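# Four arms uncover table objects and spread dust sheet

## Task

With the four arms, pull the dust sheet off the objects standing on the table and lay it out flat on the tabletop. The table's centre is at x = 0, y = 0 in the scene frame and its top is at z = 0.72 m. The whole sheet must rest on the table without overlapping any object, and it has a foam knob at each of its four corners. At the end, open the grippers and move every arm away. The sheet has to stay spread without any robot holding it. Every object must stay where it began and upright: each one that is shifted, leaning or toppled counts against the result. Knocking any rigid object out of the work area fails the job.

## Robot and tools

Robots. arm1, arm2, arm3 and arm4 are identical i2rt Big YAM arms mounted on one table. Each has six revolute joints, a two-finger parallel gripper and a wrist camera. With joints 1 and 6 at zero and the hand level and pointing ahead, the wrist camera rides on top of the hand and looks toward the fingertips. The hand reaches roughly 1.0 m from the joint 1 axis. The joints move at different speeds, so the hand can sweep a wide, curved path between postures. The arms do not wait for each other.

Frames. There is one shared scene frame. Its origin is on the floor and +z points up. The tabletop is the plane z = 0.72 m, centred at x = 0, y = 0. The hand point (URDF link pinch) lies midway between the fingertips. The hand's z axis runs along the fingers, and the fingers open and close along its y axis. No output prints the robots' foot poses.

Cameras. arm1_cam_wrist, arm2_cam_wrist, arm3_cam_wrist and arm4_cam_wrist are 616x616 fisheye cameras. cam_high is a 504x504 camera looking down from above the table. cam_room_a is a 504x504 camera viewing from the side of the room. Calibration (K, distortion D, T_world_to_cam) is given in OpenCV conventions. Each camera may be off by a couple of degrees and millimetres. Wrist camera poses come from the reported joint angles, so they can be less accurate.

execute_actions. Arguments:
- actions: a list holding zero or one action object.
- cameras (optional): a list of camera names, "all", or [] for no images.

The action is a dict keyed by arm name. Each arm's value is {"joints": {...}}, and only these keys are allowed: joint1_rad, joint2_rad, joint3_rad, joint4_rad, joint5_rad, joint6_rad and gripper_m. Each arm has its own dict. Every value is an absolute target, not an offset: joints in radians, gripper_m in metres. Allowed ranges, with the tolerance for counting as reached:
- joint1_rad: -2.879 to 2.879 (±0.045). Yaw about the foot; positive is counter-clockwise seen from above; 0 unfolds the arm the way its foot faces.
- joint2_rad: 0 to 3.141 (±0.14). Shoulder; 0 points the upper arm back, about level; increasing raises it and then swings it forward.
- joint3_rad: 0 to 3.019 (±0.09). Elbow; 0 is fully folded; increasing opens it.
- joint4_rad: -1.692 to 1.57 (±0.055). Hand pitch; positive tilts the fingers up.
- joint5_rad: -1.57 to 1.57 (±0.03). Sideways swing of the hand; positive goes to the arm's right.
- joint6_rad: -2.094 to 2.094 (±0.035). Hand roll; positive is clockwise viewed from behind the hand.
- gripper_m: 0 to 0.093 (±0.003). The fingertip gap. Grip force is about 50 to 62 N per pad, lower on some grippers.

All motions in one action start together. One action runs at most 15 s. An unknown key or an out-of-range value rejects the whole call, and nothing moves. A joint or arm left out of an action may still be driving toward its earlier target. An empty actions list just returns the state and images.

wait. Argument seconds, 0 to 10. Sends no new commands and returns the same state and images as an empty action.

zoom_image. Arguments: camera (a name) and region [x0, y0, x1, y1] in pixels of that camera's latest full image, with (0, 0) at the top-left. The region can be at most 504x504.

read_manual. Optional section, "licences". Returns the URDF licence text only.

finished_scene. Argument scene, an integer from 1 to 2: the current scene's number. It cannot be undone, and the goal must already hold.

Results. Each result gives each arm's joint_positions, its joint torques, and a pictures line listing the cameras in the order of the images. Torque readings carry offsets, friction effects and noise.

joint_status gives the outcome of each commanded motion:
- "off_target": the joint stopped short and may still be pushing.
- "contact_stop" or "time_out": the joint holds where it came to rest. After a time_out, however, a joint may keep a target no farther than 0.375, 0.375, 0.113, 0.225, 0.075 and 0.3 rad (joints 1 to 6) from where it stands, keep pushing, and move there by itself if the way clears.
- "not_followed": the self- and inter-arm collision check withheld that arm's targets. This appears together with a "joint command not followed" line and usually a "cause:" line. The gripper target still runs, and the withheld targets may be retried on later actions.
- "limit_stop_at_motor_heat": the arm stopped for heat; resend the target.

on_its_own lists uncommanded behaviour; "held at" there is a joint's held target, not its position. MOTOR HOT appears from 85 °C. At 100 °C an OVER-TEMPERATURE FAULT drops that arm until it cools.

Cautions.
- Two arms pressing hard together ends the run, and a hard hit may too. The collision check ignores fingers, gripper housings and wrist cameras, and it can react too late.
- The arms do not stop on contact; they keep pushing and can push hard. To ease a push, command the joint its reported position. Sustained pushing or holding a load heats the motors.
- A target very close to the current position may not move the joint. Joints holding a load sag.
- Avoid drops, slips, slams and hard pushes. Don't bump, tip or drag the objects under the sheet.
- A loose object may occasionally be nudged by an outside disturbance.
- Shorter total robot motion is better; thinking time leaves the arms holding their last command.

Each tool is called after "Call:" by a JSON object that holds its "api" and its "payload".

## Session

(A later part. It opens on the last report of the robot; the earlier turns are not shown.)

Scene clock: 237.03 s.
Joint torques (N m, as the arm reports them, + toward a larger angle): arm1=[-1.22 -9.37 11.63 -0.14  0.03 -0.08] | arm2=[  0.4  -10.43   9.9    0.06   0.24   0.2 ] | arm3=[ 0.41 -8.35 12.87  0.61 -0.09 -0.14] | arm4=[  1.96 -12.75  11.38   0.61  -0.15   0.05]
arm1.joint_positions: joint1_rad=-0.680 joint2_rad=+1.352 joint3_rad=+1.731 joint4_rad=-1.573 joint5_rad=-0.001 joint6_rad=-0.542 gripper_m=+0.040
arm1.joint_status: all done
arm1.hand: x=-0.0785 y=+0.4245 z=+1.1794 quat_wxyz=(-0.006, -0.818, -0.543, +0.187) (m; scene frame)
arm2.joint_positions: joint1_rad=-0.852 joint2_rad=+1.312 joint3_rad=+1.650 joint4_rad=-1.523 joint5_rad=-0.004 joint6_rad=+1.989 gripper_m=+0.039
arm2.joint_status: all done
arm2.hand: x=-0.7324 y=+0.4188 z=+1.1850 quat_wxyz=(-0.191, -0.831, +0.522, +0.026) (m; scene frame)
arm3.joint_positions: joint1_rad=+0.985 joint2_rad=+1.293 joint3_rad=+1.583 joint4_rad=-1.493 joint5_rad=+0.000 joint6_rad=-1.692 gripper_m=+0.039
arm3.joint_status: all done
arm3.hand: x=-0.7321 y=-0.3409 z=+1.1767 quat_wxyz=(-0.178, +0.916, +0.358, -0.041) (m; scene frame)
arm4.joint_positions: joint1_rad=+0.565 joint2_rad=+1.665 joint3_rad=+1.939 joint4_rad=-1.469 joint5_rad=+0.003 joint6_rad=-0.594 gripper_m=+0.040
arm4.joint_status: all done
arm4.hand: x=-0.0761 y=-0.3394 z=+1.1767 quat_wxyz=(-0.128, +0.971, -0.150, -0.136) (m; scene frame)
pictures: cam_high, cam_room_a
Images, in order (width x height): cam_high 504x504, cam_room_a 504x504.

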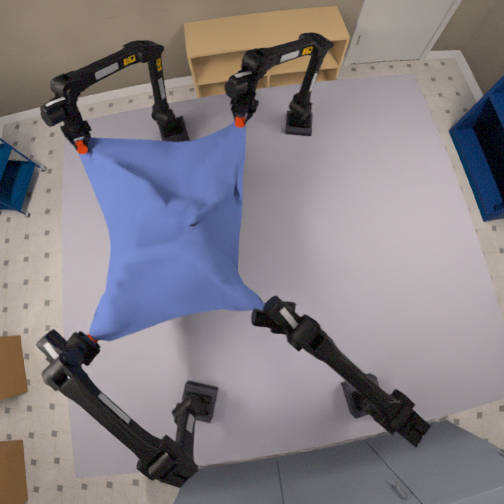

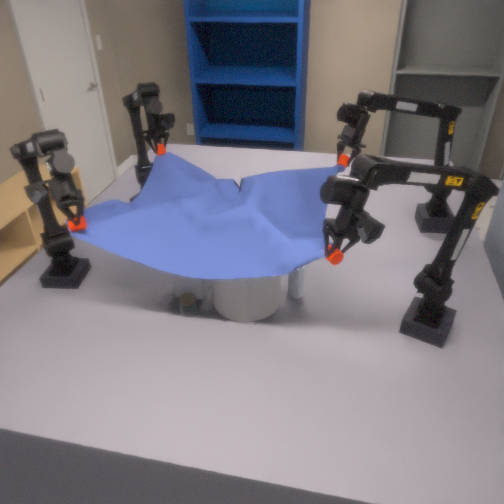

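Call:
{"api": "execute_actions", "payload": {"actions": [{"arm1":{"joints":{"joint1_rad":-0.662,"joint2_rad":1.251,"joint3_rad":1.71,"joint4_rad":-1.446}},"arm4":{"joints":{"joint1_rad":0.665,"joint2_rad":1.365,"joint3_rad":1.675,"joint4_rad":-1.3,"joint6_rad":-0.2}},"arm3":{"joints":{"joint1_rad":1.125,"joint2_rad":1.023,"joint3_rad":1.45,"joint4_rad":-1.415}},"arm2":{"joints":{"joint1_rad":-0.85,"joint2_rad":1.21,"joint3_rad":1.63,"joint4_rad":-1.396}}}], "cameras": ["cam_high","cam_room_a"]}}

Scene clock: 280.37 s.
Joint torques (N m, as the arm reports them, + toward a larger angle): arm1=[-0.23 -7.94  9.2   1.29  0.01 -0.09] | arm2=[-0.34 -8.52  9.77  0.83  0.53  0.14] | arm3=[ 0.68 -4.77 10.62  1.61 -0.26 -0.11] | arm4=[ 1.2  -8.36  8.69  2.35 -0.11  0.14]
arm1.joint_positions: joint1_rad=-0.669 joint2_rad=+1.244 joint3_rad=+1.711 joint4_rad=-1.458 joint5_rad=-0.001 joint6_rad=-0.542 gripper_m=+0.040
arm1.joint_status: all done
arm1.hand: x=-0.0667 y=+0.4264 z=+1.2287 quat_wxyz=(-0.012, -0.795, -0.535, +0.285) (m; scene frame)
arm2.joint_positions: joint1_rad=-0.843 joint2_rad=+1.213 joint3_rad=+1.612 joint4_rad=-1.402 joint5_rad=-0.012 joint6_rad=+1.990 gripper_m=+0.039
arm2.joint_status: all done
arm2.hand: x=-0.7243 y=+0.4201 z=+1.2223 quat_wxyz=(-0.279, -0.815, +0.506, +0.034) (m; scene frame)
arm3.joint_positions: joint1_rad=+1.127 joint2_rad=+1.028 joint3_rad=+1.447 joint4_rad=-1.424 joint5_rad=+0.004 joint6_rad=-1.692 gripper_m=+0.039
arm3.joint_status: all done
arm3.hand: x=-0.7298 y=-0.4325 z=+1.2208 quat_wxyz=(-0.267, +0.868, +0.412, -0.082) (m; scene frame)
arm4.joint_positions: joint1_rad=+0.665 joint2_rad=+1.357 joint3_rad=+1.678 joint4_rad=-1.317 joint5_rad=+0.003 joint6_rad=-0.205 gripper_m=+0.040
arm4.joint_status: all done
arm4.hand: x=-0.0652 y=-0.4348 z=+1.2303 quat_wxyz=(-0.137, +0.917, -0.281, -0.248) (m; scene frame)
pictures: cam_high, cam_room_a
Images, in order (width x height): cam_high 504x504, cam_room_a 504x504.

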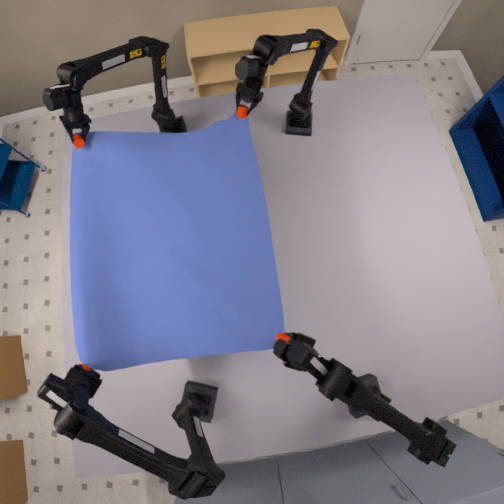

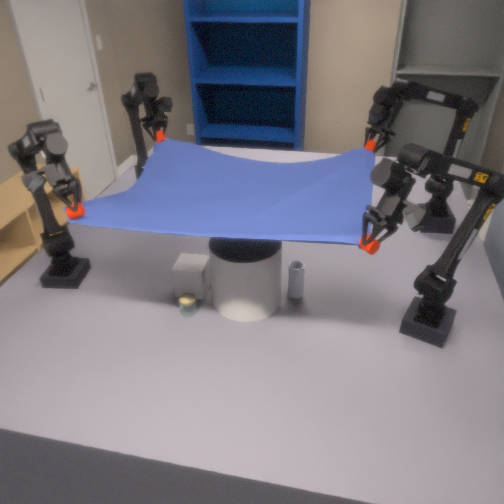

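Call:
{"api": "execute_actions", "payload": {"actions": [{"arm1":{"joints":{"joint1_rad":-0.121,"joint2_rad":0.933,"joint3_rad":1.49,"joint4_rad":-1.553,"joint6_rad":0.15}},"arm2":{"joints":{"joint1_rad":-0.216,"joint2_rad":1.013,"joint3_rad":1.48,"joint4_rad":-1.456,"joint6_rad":2.09}},"arm3":{"joints":{"joint1_rad":0.34,"joint2_rad":0.815,"joint3_rad":1.34,"joint4_rad":-1.521,"joint6_rad":-2.09}},"arm4":{"joints":{"joint1_rad":0.193,"joint2_rad":1.071,"joint3_rad":1.425,"joint4_rad":-1.35,"joint6_rad":-0.63}}}], "cameras": ["cam_room_a"]}}

Call:
{"api": "execute_actions", "payload": {"actions": [{"arm1":{"joints":{"joint1_rad":0.695,"joint2_rad":0.949,"joint3_rad":1.5,"joint4_rad":-1.545,"joint6_rad":0.96}},"arm2":{"joints":{"joint1_rad":0.418,"joint2_rad":1.166,"joint3_rad":1.6,"joint4_rad":-1.406}},"arm3":{"joints":{"joint1_rad":-0.378,"joint2_rad":1.054,"joint3_rad":1.48,"joint4_rad":-1.403}},"arm4":{"joints":{"joint1_rad":-0.449,"joint2_rad":1.085,"joint3_rad":1.44,"joint4_rad":-1.348,"joint6_rad":-1.27}}}], "cameras": ["cam_room_a"]}}

Call:
{"api": "execute_actions", "payload": {"actions": [{"arm1":{"joints":{"joint1_rad":1.2,"joint2_rad":1.268,"joint3_rad":1.39,"joint4_rad":-1.117,"joint6_rad":1.47}},"arm2":{"joints":{"joint1_rad":0.782,"joint2_rad":1.53,"joint3_rad":1.63,"joint4_rad":-1.068}},"arm3":{"joints":{"joint1_rad":-0.7,"joint2_rad":1.5,"joint3_rad":1.55,"joint4_rad":-1.028}},"arm4":{"joints":{"joint1_rad":-0.915,"joint2_rad":1.411,"joint3_rad":1.4,"joint4_rad":-0.98,"joint6_rad":-1.74}}}], "cameras": ["cam_high","cam_room_a"]}}

Scene clock: 333.10 s.
Joint torques (N m, as the arm reports them, + toward a larger angle): arm1=[-0.66 -3.03  8.76  0.72  0.03  0.04] | arm2=[ 0.37 -4.9   9.32  0.17  0.22  0.2 ] | arm3=[ 0.59 -1.57 10.42  0.76 -0.16 -0.15] | arm4=[ 1.37 -3.37  8.37  1.09 -0.06  0.04]
arm1.joint_positions: joint1_rad=-0.129 joint2_rad=+0.931 joint3_rad=+1.495 joint4_rad=-1.543 joint5_rad=+0.000 joint6_rad=+0.141 gripper_m=+0.040
arm1.joint_status: all done
arm1.hand: x=+0.1682 y=+0.4026 z=+1.2260 quat_wxyz=(-0.176, -0.830, -0.476, +0.230) (m; scene frame)
arm2.joint_positions: joint1_rad=-0.217 joint2_rad=+1.013 joint3_rad=+1.467 joint4_rad=-1.444 joint5_rad=-0.005 joint6_rad=+2.077 gripper_m=+0.039
arm2.joint_status: all done
arm2.hand: x=-0.4696 y=+0.4002 z=+1.2212 quat_wxyz=(-0.279, -0.919, +0.271, -0.063) (m; scene frame)
arm3.joint_positions: joint1_rad=+0.345 joint2_rad=+0.817 joint3_rad=+1.333 joint4_rad=-1.511 joint5_rad=+0.002 joint6_rad=-2.079 gripper_m=+0.038
arm3.joint_status: all done
arm3.hand: x=-0.4720 y=-0.4188 z=+1.2202 quat_wxyz=(-0.276, +0.929, +0.233, +0.079) (m; scene frame)
arm4.joint_positions: joint1_rad=+0.195 joint2_rad=+1.061 joint3_rad=+1.429 joint4_rad=-1.333 joint5_rad=+0.001 joint6_rad=-0.621 gripper_m=+0.040
arm4.joint_status: all done
arm4.hand: x=+0.1696 y=-0.4215 z=+1.2307 quat_wxyz=(-0.242, +0.905, -0.304, -0.175) (m; scene frame)
pictures: cam_room_a
Images, in order (width x height): cam_room_a 504x504.

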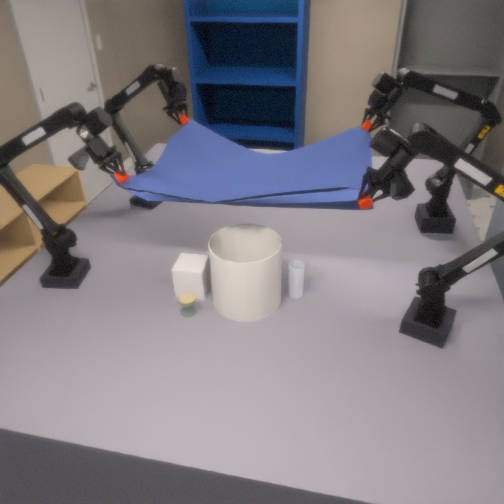

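Scene clock: 334.87 s.
Joint torques (N m, as the arm reports them, + toward a larger angle): arm1=[-1.12 -2.76  9.18  0.64  0.03 -0.02] | arm2=[ 0.43 -9.16 12.01  0.53  0.08  0.2 ] | arm3=[ 0.4  -6.07 14.04  1.39  0.05 -0.06] | arm4=[ 1.37 -3.56  9.56  1.08 -0.02  0.1 ]
arm1.joint_positions: joint1_rad=+0.687 joint2_rad=+0.943 joint3_rad=+1.495 joint4_rad=-1.543 joint5_rad=+0.001 joint6_rad=+0.950 gripper_m=+0.040
arm1.joint_status: all done
arm1.hand: x=+0.4158 y=+0.4028 z=+1.2221 quat_wxyz=(-0.282, -0.831, -0.479, +0.028) (m; scene frame)
arm2.joint_positions: joint1_rad=+0.418 joint2_rad=+1.183 joint3_rad=+1.554 joint4_rad=-1.410 joint5_rad=+0.000 joint6_rad=+2.078 gripper_m=+0.039
arm2.joint_status: all done
arm2.hand: x=-0.2196 y=+0.3997 z=+1.2042 quat_wxyz=(-0.226, -0.965, -0.028, -0.133) (m; scene frame)
arm3.joint_positions: joint1_rad=-0.370 joint2_rad=+1.064 joint3_rad=+1.437 joint4_rad=-1.409 joint5_rad=-0.003 joint6_rad=-2.087 gripper_m=+0.038
arm3.joint_status: all done
arm3.hand: x=-0.2249 y=-0.4156 z=+1.2089 quat_wxyz=(-0.218, +0.958, -0.103, +0.156) (m; scene frame)
arm4.joint_positions: joint1_rad=-0.446 joint2_rad=+1.077 joint3_rad=+1.429 joint4_rad=-1.333 joint5_rad=-0.001 joint6_rad=-1.263 gripper_m=+0.040
arm4.joint_status: all done
arm4.hand: x=+0.4183 y=-0.4220 z=+1.2245 quat_wxyz=(-0.291, +0.907, -0.304, +0.004) (m; scene frame)
pictures: cam_room_a
Images, in order (width x height): cam_room_a 504x504.

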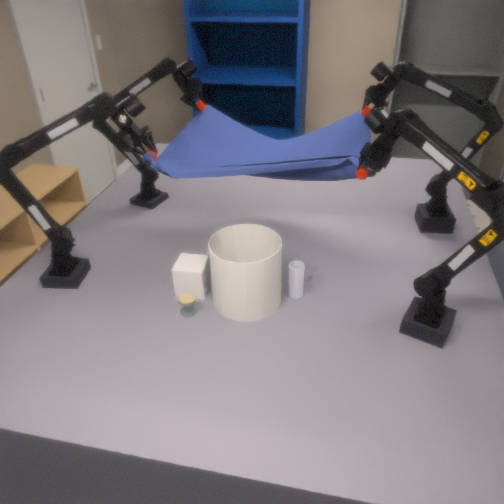

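Scene clock: 336.37 s.
Joint torques (N m, as the arm reports them, + toward a larger angle): arm1=[ -1.63 -10.54  10.9    1.6    0.01   0.03] | arm2=[ -0.03 -14.58  11.64   1.04   0.03   0.26] | arm3=[  0.97 -12.6   13.36   1.73   0.03  -0.05] | arm4=[  1.62 -12.92  10.03   2.47  -0.04   0.09]
arm1.joint_positions: joint1_rad=+1.203 joint2_rad=+1.271 joint3_rad=+1.378 joint4_rad=-1.138 joint5_rad=+0.003 joint6_rad=+1.459 gripper_m=+0.040
arm1.joint_status: all done
arm1.hand: x=+0.6748 y=+0.4065 z=+1.0925 quat_wxyz=(-0.242, -0.834, -0.484, -0.107) (m; scene frame)
arm2.joint_positions: joint1_rad=+0.786 joint2_rad=+1.538 joint3_rad=+1.598 joint4_rad=-1.076 joint5_rad=+0.000 joint6_rad=+2.079 gripper_m=+0.039
arm2.joint_status: all done
arm2.hand: x=+0.0269 y=+0.4060 z=+1.0961 quat_wxyz=(-0.206, -0.940, -0.203, -0.180) (m; scene frame)
arm3.joint_positions: joint1_rad=-0.700 joint2_rad=+1.505 joint3_rad=+1.523 joint4_rad=-1.041 joint5_rad=-0.002 joint6_rad=-2.088 gripper_m=+0.038
arm3.joint_status: all done
arm3.hand: x=+0.0252 y=-0.4171 z=+1.0984 quat_wxyz=(-0.195, +0.926, -0.259, +0.194) (m; scene frame)
arm4.joint_positions: joint1_rad=-0.915 joint2_rad=+1.435 joint3_rad=+1.387 joint4_rad=-1.006 joint5_rad=-0.001 joint6_rad=-1.732 gripper_m=+0.040
arm4.joint_status: all done
arm4.hand: x=+0.6768 y=-0.4237 z=+1.0835 quat_wxyz=(-0.226, +0.917, -0.307, +0.119) (m; scene frame)
pictures: cam_high, cam_room_a
Images, in order (width x height): cam_high 504x504, cam_room_a 504x504.

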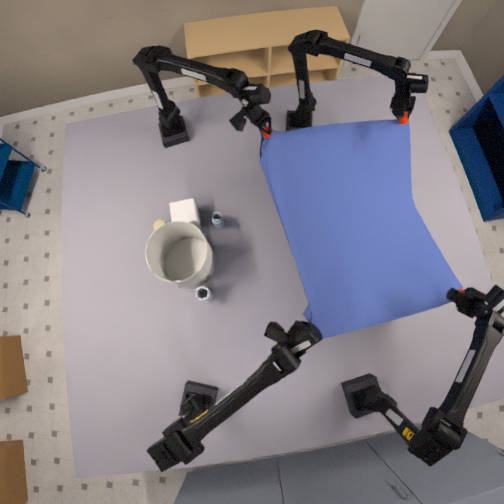

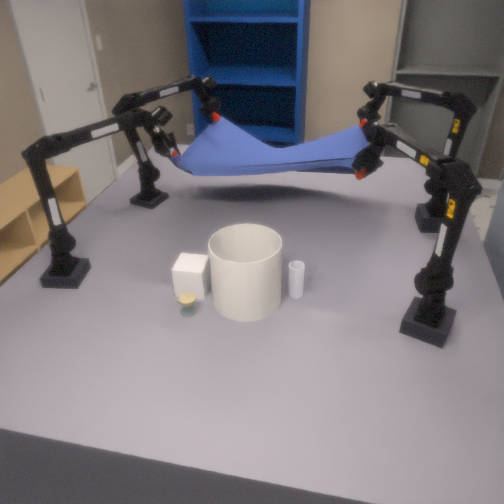

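Call:
{"api": "execute_actions", "payload": {"actions": [{"arm1":{"joints":{"joint1_rad":1.28,"joint2_rad":1.647,"joint3_rad":0.935,"joint4_rad":-0.58}},"arm2":{"joints":{"joint1_rad":0.785,"joint2_rad":1.89,"joint3_rad":1.26,"joint4_rad":-0.635}},"arm3":{"joints":{"joint1_rad":-0.695,"joint2_rad":1.9,"joint3_rad":1.22,"joint4_rad":-0.595}},"arm4":{"joints":{"joint1_rad":-0.969,"joint2_rad":1.855,"joint3_rad":1.08,"joint4_rad":-0.5}}}], "cameras": ["cam_high","cam_room_a"]}}

Scene clock: 355.53 s.
Joint torques (N m, as the arm reports them, + toward a larger angle): arm1=[ -1.16 -13.21   6.63   0.92  -0.25   0.09] | arm2=[ -0.02 -16.68   7.99   0.37   0.1    0.22] | arm3=[  1.41 -15.57   9.03   1.06   0.11  -0.08] | arm4=[  1.46 -15.38   7.12   1.6    0.07   0.05]
arm1.joint_positions: joint1_rad=+1.275 joint2_rad=+1.647 joint3_rad=+0.943 joint4_rad=-0.592 joint5_rad=+0.010 joint6_rad=+1.460 gripper_m=+0.038
arm1.joint_status: all done
arm1.hand: x=+0.6885 y=+0.4382 z=+0.7690 quat_wxyz=(-0.122, -0.839, -0.527, -0.056) (m; scene frame)
arm2.joint_positions: joint1_rad=+0.785 joint2_rad=+1.885 joint3_rad=+1.250 joint4_rad=-0.643 joint5_rad=+0.000 joint6_rad=+2.081 gripper_m=+0.039
arm2.joint_status: all done
arm2.hand: x=+0.0208 y=+0.4095 z=+0.7779 quat_wxyz=(-0.109, -0.968, -0.207, -0.095) (m; scene frame)
arm3.joint_positions: joint1_rad=-0.695 joint2_rad=+1.906 joint3_rad=+1.209 joint4_rad=-0.604 joint5_rad=-0.005 joint6_rad=-2.088 gripper_m=+0.038
arm3.joint_status: all done
arm3.hand: x=+0.0206 y=-0.4149 z=+0.7722 quat_wxyz=(-0.100, +0.954, -0.264, +0.096) (m; scene frame)
arm4.joint_positions: joint1_rad=-0.963 joint2_rad=+1.875 joint3_rad=+1.065 joint4_rad=-0.513 joint5_rad=-0.004 joint6_rad=-1.733 gripper_m=+0.040
arm4.joint_status: all done
arm4.hand: x=+0.6810 y=-0.4538 z=+0.7571 quat_wxyz=(-0.108, +0.933, -0.338, +0.058) (m; scene frame)
pictures: cam_high, cam_room_a
Images, in order (width x height): cam_high 504x504, cam_room_a 504x504.

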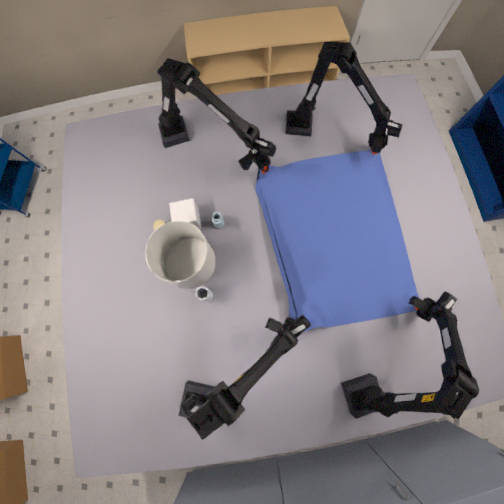

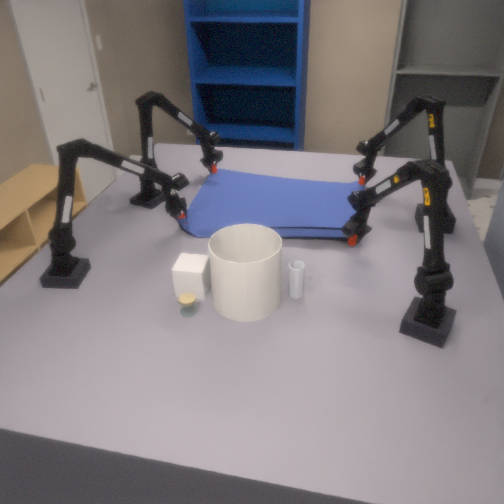

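Call:
{"api": "execute_actions", "payload": {"actions": [{"arm2":{"joints":{"joint1_rad":0.736,"joint2_rad":1.83,"joint3_rad":1.14,"joint4_rad":-0.595}},"arm3":{"joints":{"joint1_rad":-0.66,"joint2_rad":1.84,"joint3_rad":1.09,"joint4_rad":-0.54}}}], "cameras": ["cam_high"]}}

Call:
{"api": "execute_actions", "payload": {"actions": [{"arm1":{"joints":{"gripper_m":0.093}},"arm2":{"joints":{"gripper_m":0.093}},"arm3":{"joints":{"gripper_m":0.093}},"arm4":{"joints":{"gripper_m":0.093}}}], "cameras": []}}

Call:
{"api": "execute_actions", "payload": {"actions": [{"arm1":{"joints":{"joint2_rad":1.2}},"arm2":{"joints":{"joint2_rad":1.4}},"arm3":{"joints":{"joint2_rad":1.4}},"arm4":{"joints":{"joint2_rad":1.4}}}], "cameras": ["cam_high","cam_room_a","arm2_cam_wrist","arm3_cam_wrist"]}}

Scene clock: 370.53 s.
Joint torques (N m, as the arm reports them, + toward a larger angle): arm1=[ -1.   -14.11   7.28   0.74  -0.34   0.03] | arm2=[ -0.49 -16.28   6.12  -0.35   0.24   0.18] | arm3=[  0.52 -14.33   7.77   1.05   0.04  -0.07] | arm4=[  1.19 -15.61   7.03   1.58   0.16   0.05]
arm1.joint_positions: joint1_rad=+1.275 joint2_rad=+1.647 joint3_rad=+0.932 joint4_rad=-0.592 joint5_rad=+0.014 joint6_rad=+1.460 gripper_m=+0.038
arm1.joint_status: not commanded
arm1.hand: x=+0.6836 y=+0.4405 z=+0.7651 quat_wxyz=(-0.118, -0.840, -0.528, -0.052) (m; scene frame)
arm2.joint_positions: joint1_rad=+0.743 joint2_rad=+1.841 joint3_rad=+1.153 joint4_rad=-0.583 joint5_rad=-0.005 joint6_rad=+2.082 gripper_m=+0.039
arm2.joint_status: all done
arm2.hand: x=-0.0137 y=+0.4067 z=+0.7707 quat_wxyz=(-0.113, -0.971, -0.187, -0.097) (m; scene frame)
arm3.joint_positions: joint1_rad=-0.657 joint2_rad=+1.842 joint3_rad=+1.091 joint4_rad=-0.548 joint5_rad=-0.003 joint6_rad=-2.088 gripper_m=+0.038
arm3.joint_status: all done
arm3.hand: x=-0.0200 y=-0.4152 z=+0.7675 quat_wxyz=(-0.102, +0.959, -0.246, +0.096) (m; scene frame)
arm4.joint_positions: joint1_rad=-0.963 joint2_rad=+1.875 joint3_rad=+1.065 joint4_rad=-0.513 joint5_rad=-0.006 joint6_rad=-1.733 gripper_m=+0.040
arm4.joint_status: not commanded
arm4.hand: x=+0.6807 y=-0.4535 z=+0.7571 quat_wxyz=(-0.109, +0.933, -0.338, +0.057) (m; scene frame)
pictures: cam_high
Images, in order (width x height): cam_high 504x504.

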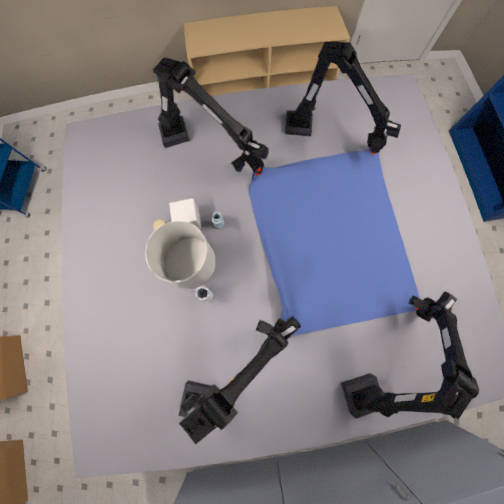

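Scene clock: 371.27 s.
Joint torques (N m, as the arm reports them, + toward a larger angle): arm1=[ -1.88 -14.38   7.45   0.82   0.02  -0.01] | arm2=[ -0.28 -16.01   7.01  -0.24   0.18   0.17] | arm3=[  0.75 -14.08   7.78   1.01   0.03  -0.07] | arm4=[  1.24 -15.65   7.07   1.61   0.01   0.05]
arm1.joint_positions: joint1_rad=+1.275 joint2_rad=+1.647 joint3_rad=+0.932 joint4_rad=-0.592 joint5_rad=+0.003 joint6_rad=+1.461 gripper_m=+0.093
arm1.joint_status: all done
arm1.hand: x=+0.6847 y=+0.4423 z=+0.7651 quat_wxyz=(-0.116, -0.839, -0.528, -0.056) (m; scene frame)
arm2.joint_positions: joint1_rad=+0.743 joint2_rad=+1.841 joint3_rad=+1.139 joint4_rad=-0.583 joint5_rad=-0.003 joint6_rad=+2.082 gripper_m=+0.093
arm2.joint_status: all done
arm2.hand: x=-0.0195 y=+0.4107 z=+0.7654 quat_wxyz=(-0.108, -0.972, -0.186, -0.092) (m; scene frame)
arm3.joint_positions: joint1_rad=-0.657 joint2_rad=+1.842 joint3_rad=+1.091 joint4_rad=-0.548 joint5_rad=-0.003 joint6_rad=-2.088 gripper_m=+0.093
arm3.joint_status: all done
arm3.hand: x=-0.0199 y=-0.4153 z=+0.7675 quat_wxyz=(-0.102, +0.959, -0.246, +0.096) (m; scene frame)
arm4.joint_positions: joint1_rad=-0.964 joint2_rad=+1.875 joint3_rad=+1.065 joint4_rad=-0.513 joint5_rad=-0.002 joint6_rad=-1.733 gripper_m=+0.093
arm4.joint_status: all done
arm4.hand: x=+0.6813 y=-0.4542 z=+0.7571 quat_wxyz=(-0.108, +0.933, -0.338, +0.059) (m; scene frame)
pictures: none
No camera images: the call's "cameras" was empty. Leave "cameras" out to get every camera's image.

Scene clock: 372.63 s.
Joint torques (N m, as the arm reports them, + toward a larger angle): arm1=[-1.18 -7.44 10.35  1.37 -0.05 -0.04] | arm2=[  0.41 -12.27  10.35   0.43   0.13   0.18] | arm3=[ 0.75 -9.82 11.3   1.7   0.02 -0.04] | arm4=[ 1.2  -8.16 10.04  2.4   0.01  0.09]
arm1.joint_positions: joint1_rad=+1.275 joint2_rad=+1.183 joint3_rad=+0.932 joint4_rad=-0.591 joint5_rad=+0.003 joint6_rad=+1.461 gripper_m=+0.093
arm1.joint_status: all done
arm1.hand: x=+0.6890 y=+0.4387 z=+0.9786 quat_wxyz=(-0.319, -0.792, -0.497, -0.155) (m; scene frame)
arm2.joint_positions: joint1_rad=+0.743 joint2_rad=+1.401 joint3_rad=+1.123 joint4_rad=-0.589 joint5_rad=-0.002 joint6_rad=+2.082 gripper_m=+0.093
arm2.joint_status: all done
arm2.hand: x=-0.0174 y=+0.4094 z=+0.9934 quat_wxyz=(-0.263, -0.922, -0.177, -0.222) (m; scene frame)
arm3.joint_positions: joint1_rad=-0.657 joint2_rad=+1.395 joint3_rad=+1.084 joint4_rad=-0.548 joint5_rad=-0.002 joint6_rad=-2.088 gripper_m=+0.093
arm3.joint_status: all done
arm3.hand: x=-0.0105 y=-0.4099 z=+1.0002 quat_wxyz=(-0.254, +0.906, -0.233, +0.244) (m; scene frame)
arm4.joint_positions: joint1_rad=-0.964 joint2_rad=+1.384 joint3_rad=+1.065 joint4_rad=-0.513 joint5_rad=-0.002 joint6_rad=-1.733 gripper_m=+0.093
arm4.joint_status: all done
arm4.hand: x=+0.6987 y=-0.4392 z=+1.0142 quat_wxyz=(-0.315, +0.877, -0.317, +0.175) (m; scene frame)
pictures: arm2_cam_wrist, arm3_cam_wrist, cam_high, cam_room_a
camera_calibration (this result's frames):
arm2_cam_wrist: T_world_to_cam=[[-0.183525, 0.803509, -0.566296, 0.237189], [0.388351, 0.588483, 0.709134, -0.939398], [0.903052, -0.0897775, -0.420045, 0.598], [0, 0, 0, 1]] pos_world=[-0.131678, 0.415924, 1.05167]
arm3_cam_wrist: T_world_to_cam=[[0.2986, 0.764137, 0.571781, -0.252895], [0.314274, -0.644426, 0.697099, -0.949356], [0.901149, -0.028458, -0.432573, 0.555828], [0, 0, 0, 1]] pos_world=[-0.127012, -0.402725, 1.04683]
Images, in order (width x height): arm2_cam_wrist 616x616, arm3_cam_wrist 616x616, cam_high 504x504, cam_room_a 504x504.

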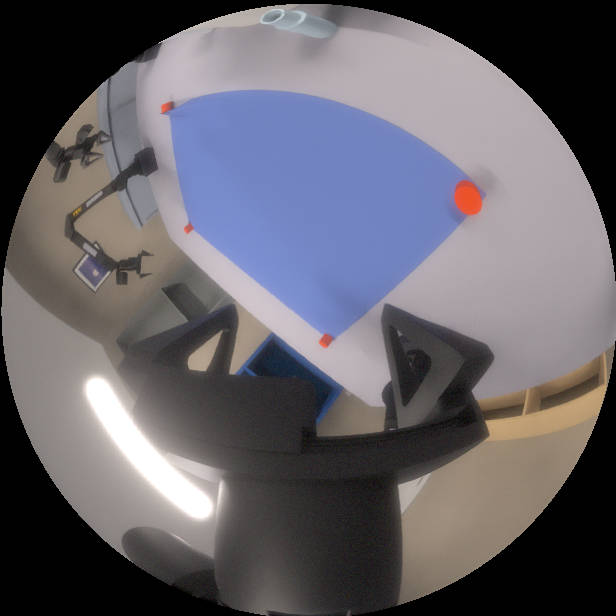

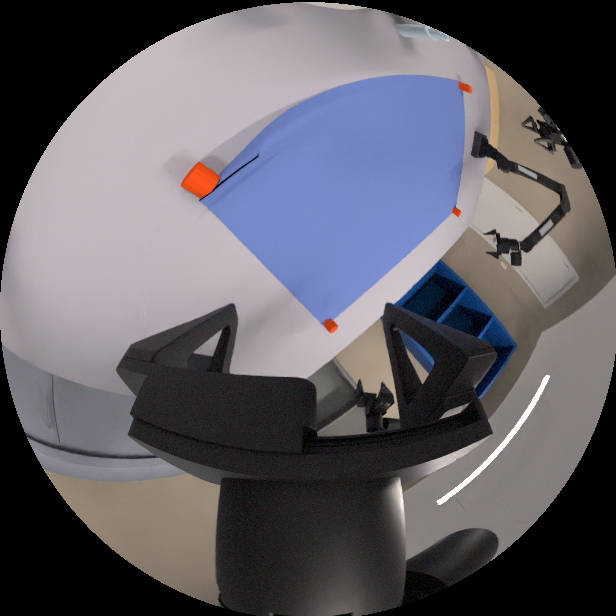

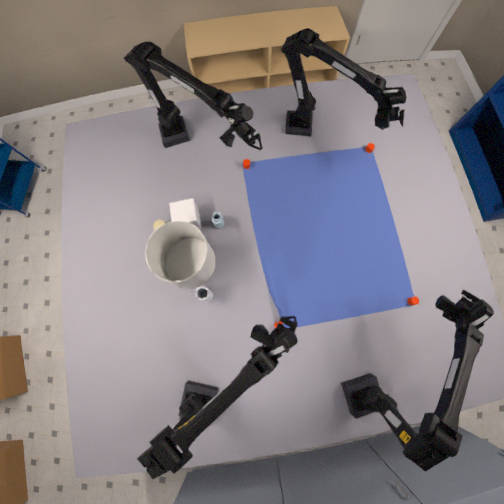

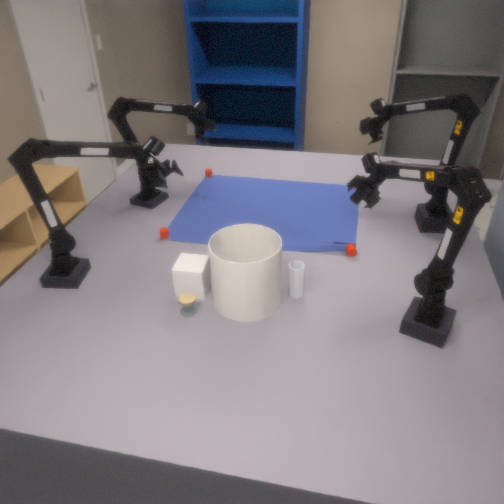

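Flat apart from a tiny wrinkle at one corner. Finishing.

Call:
{"api": "finished_scene", "payload": {"scene": 1}}

The scene is finished: the task was done.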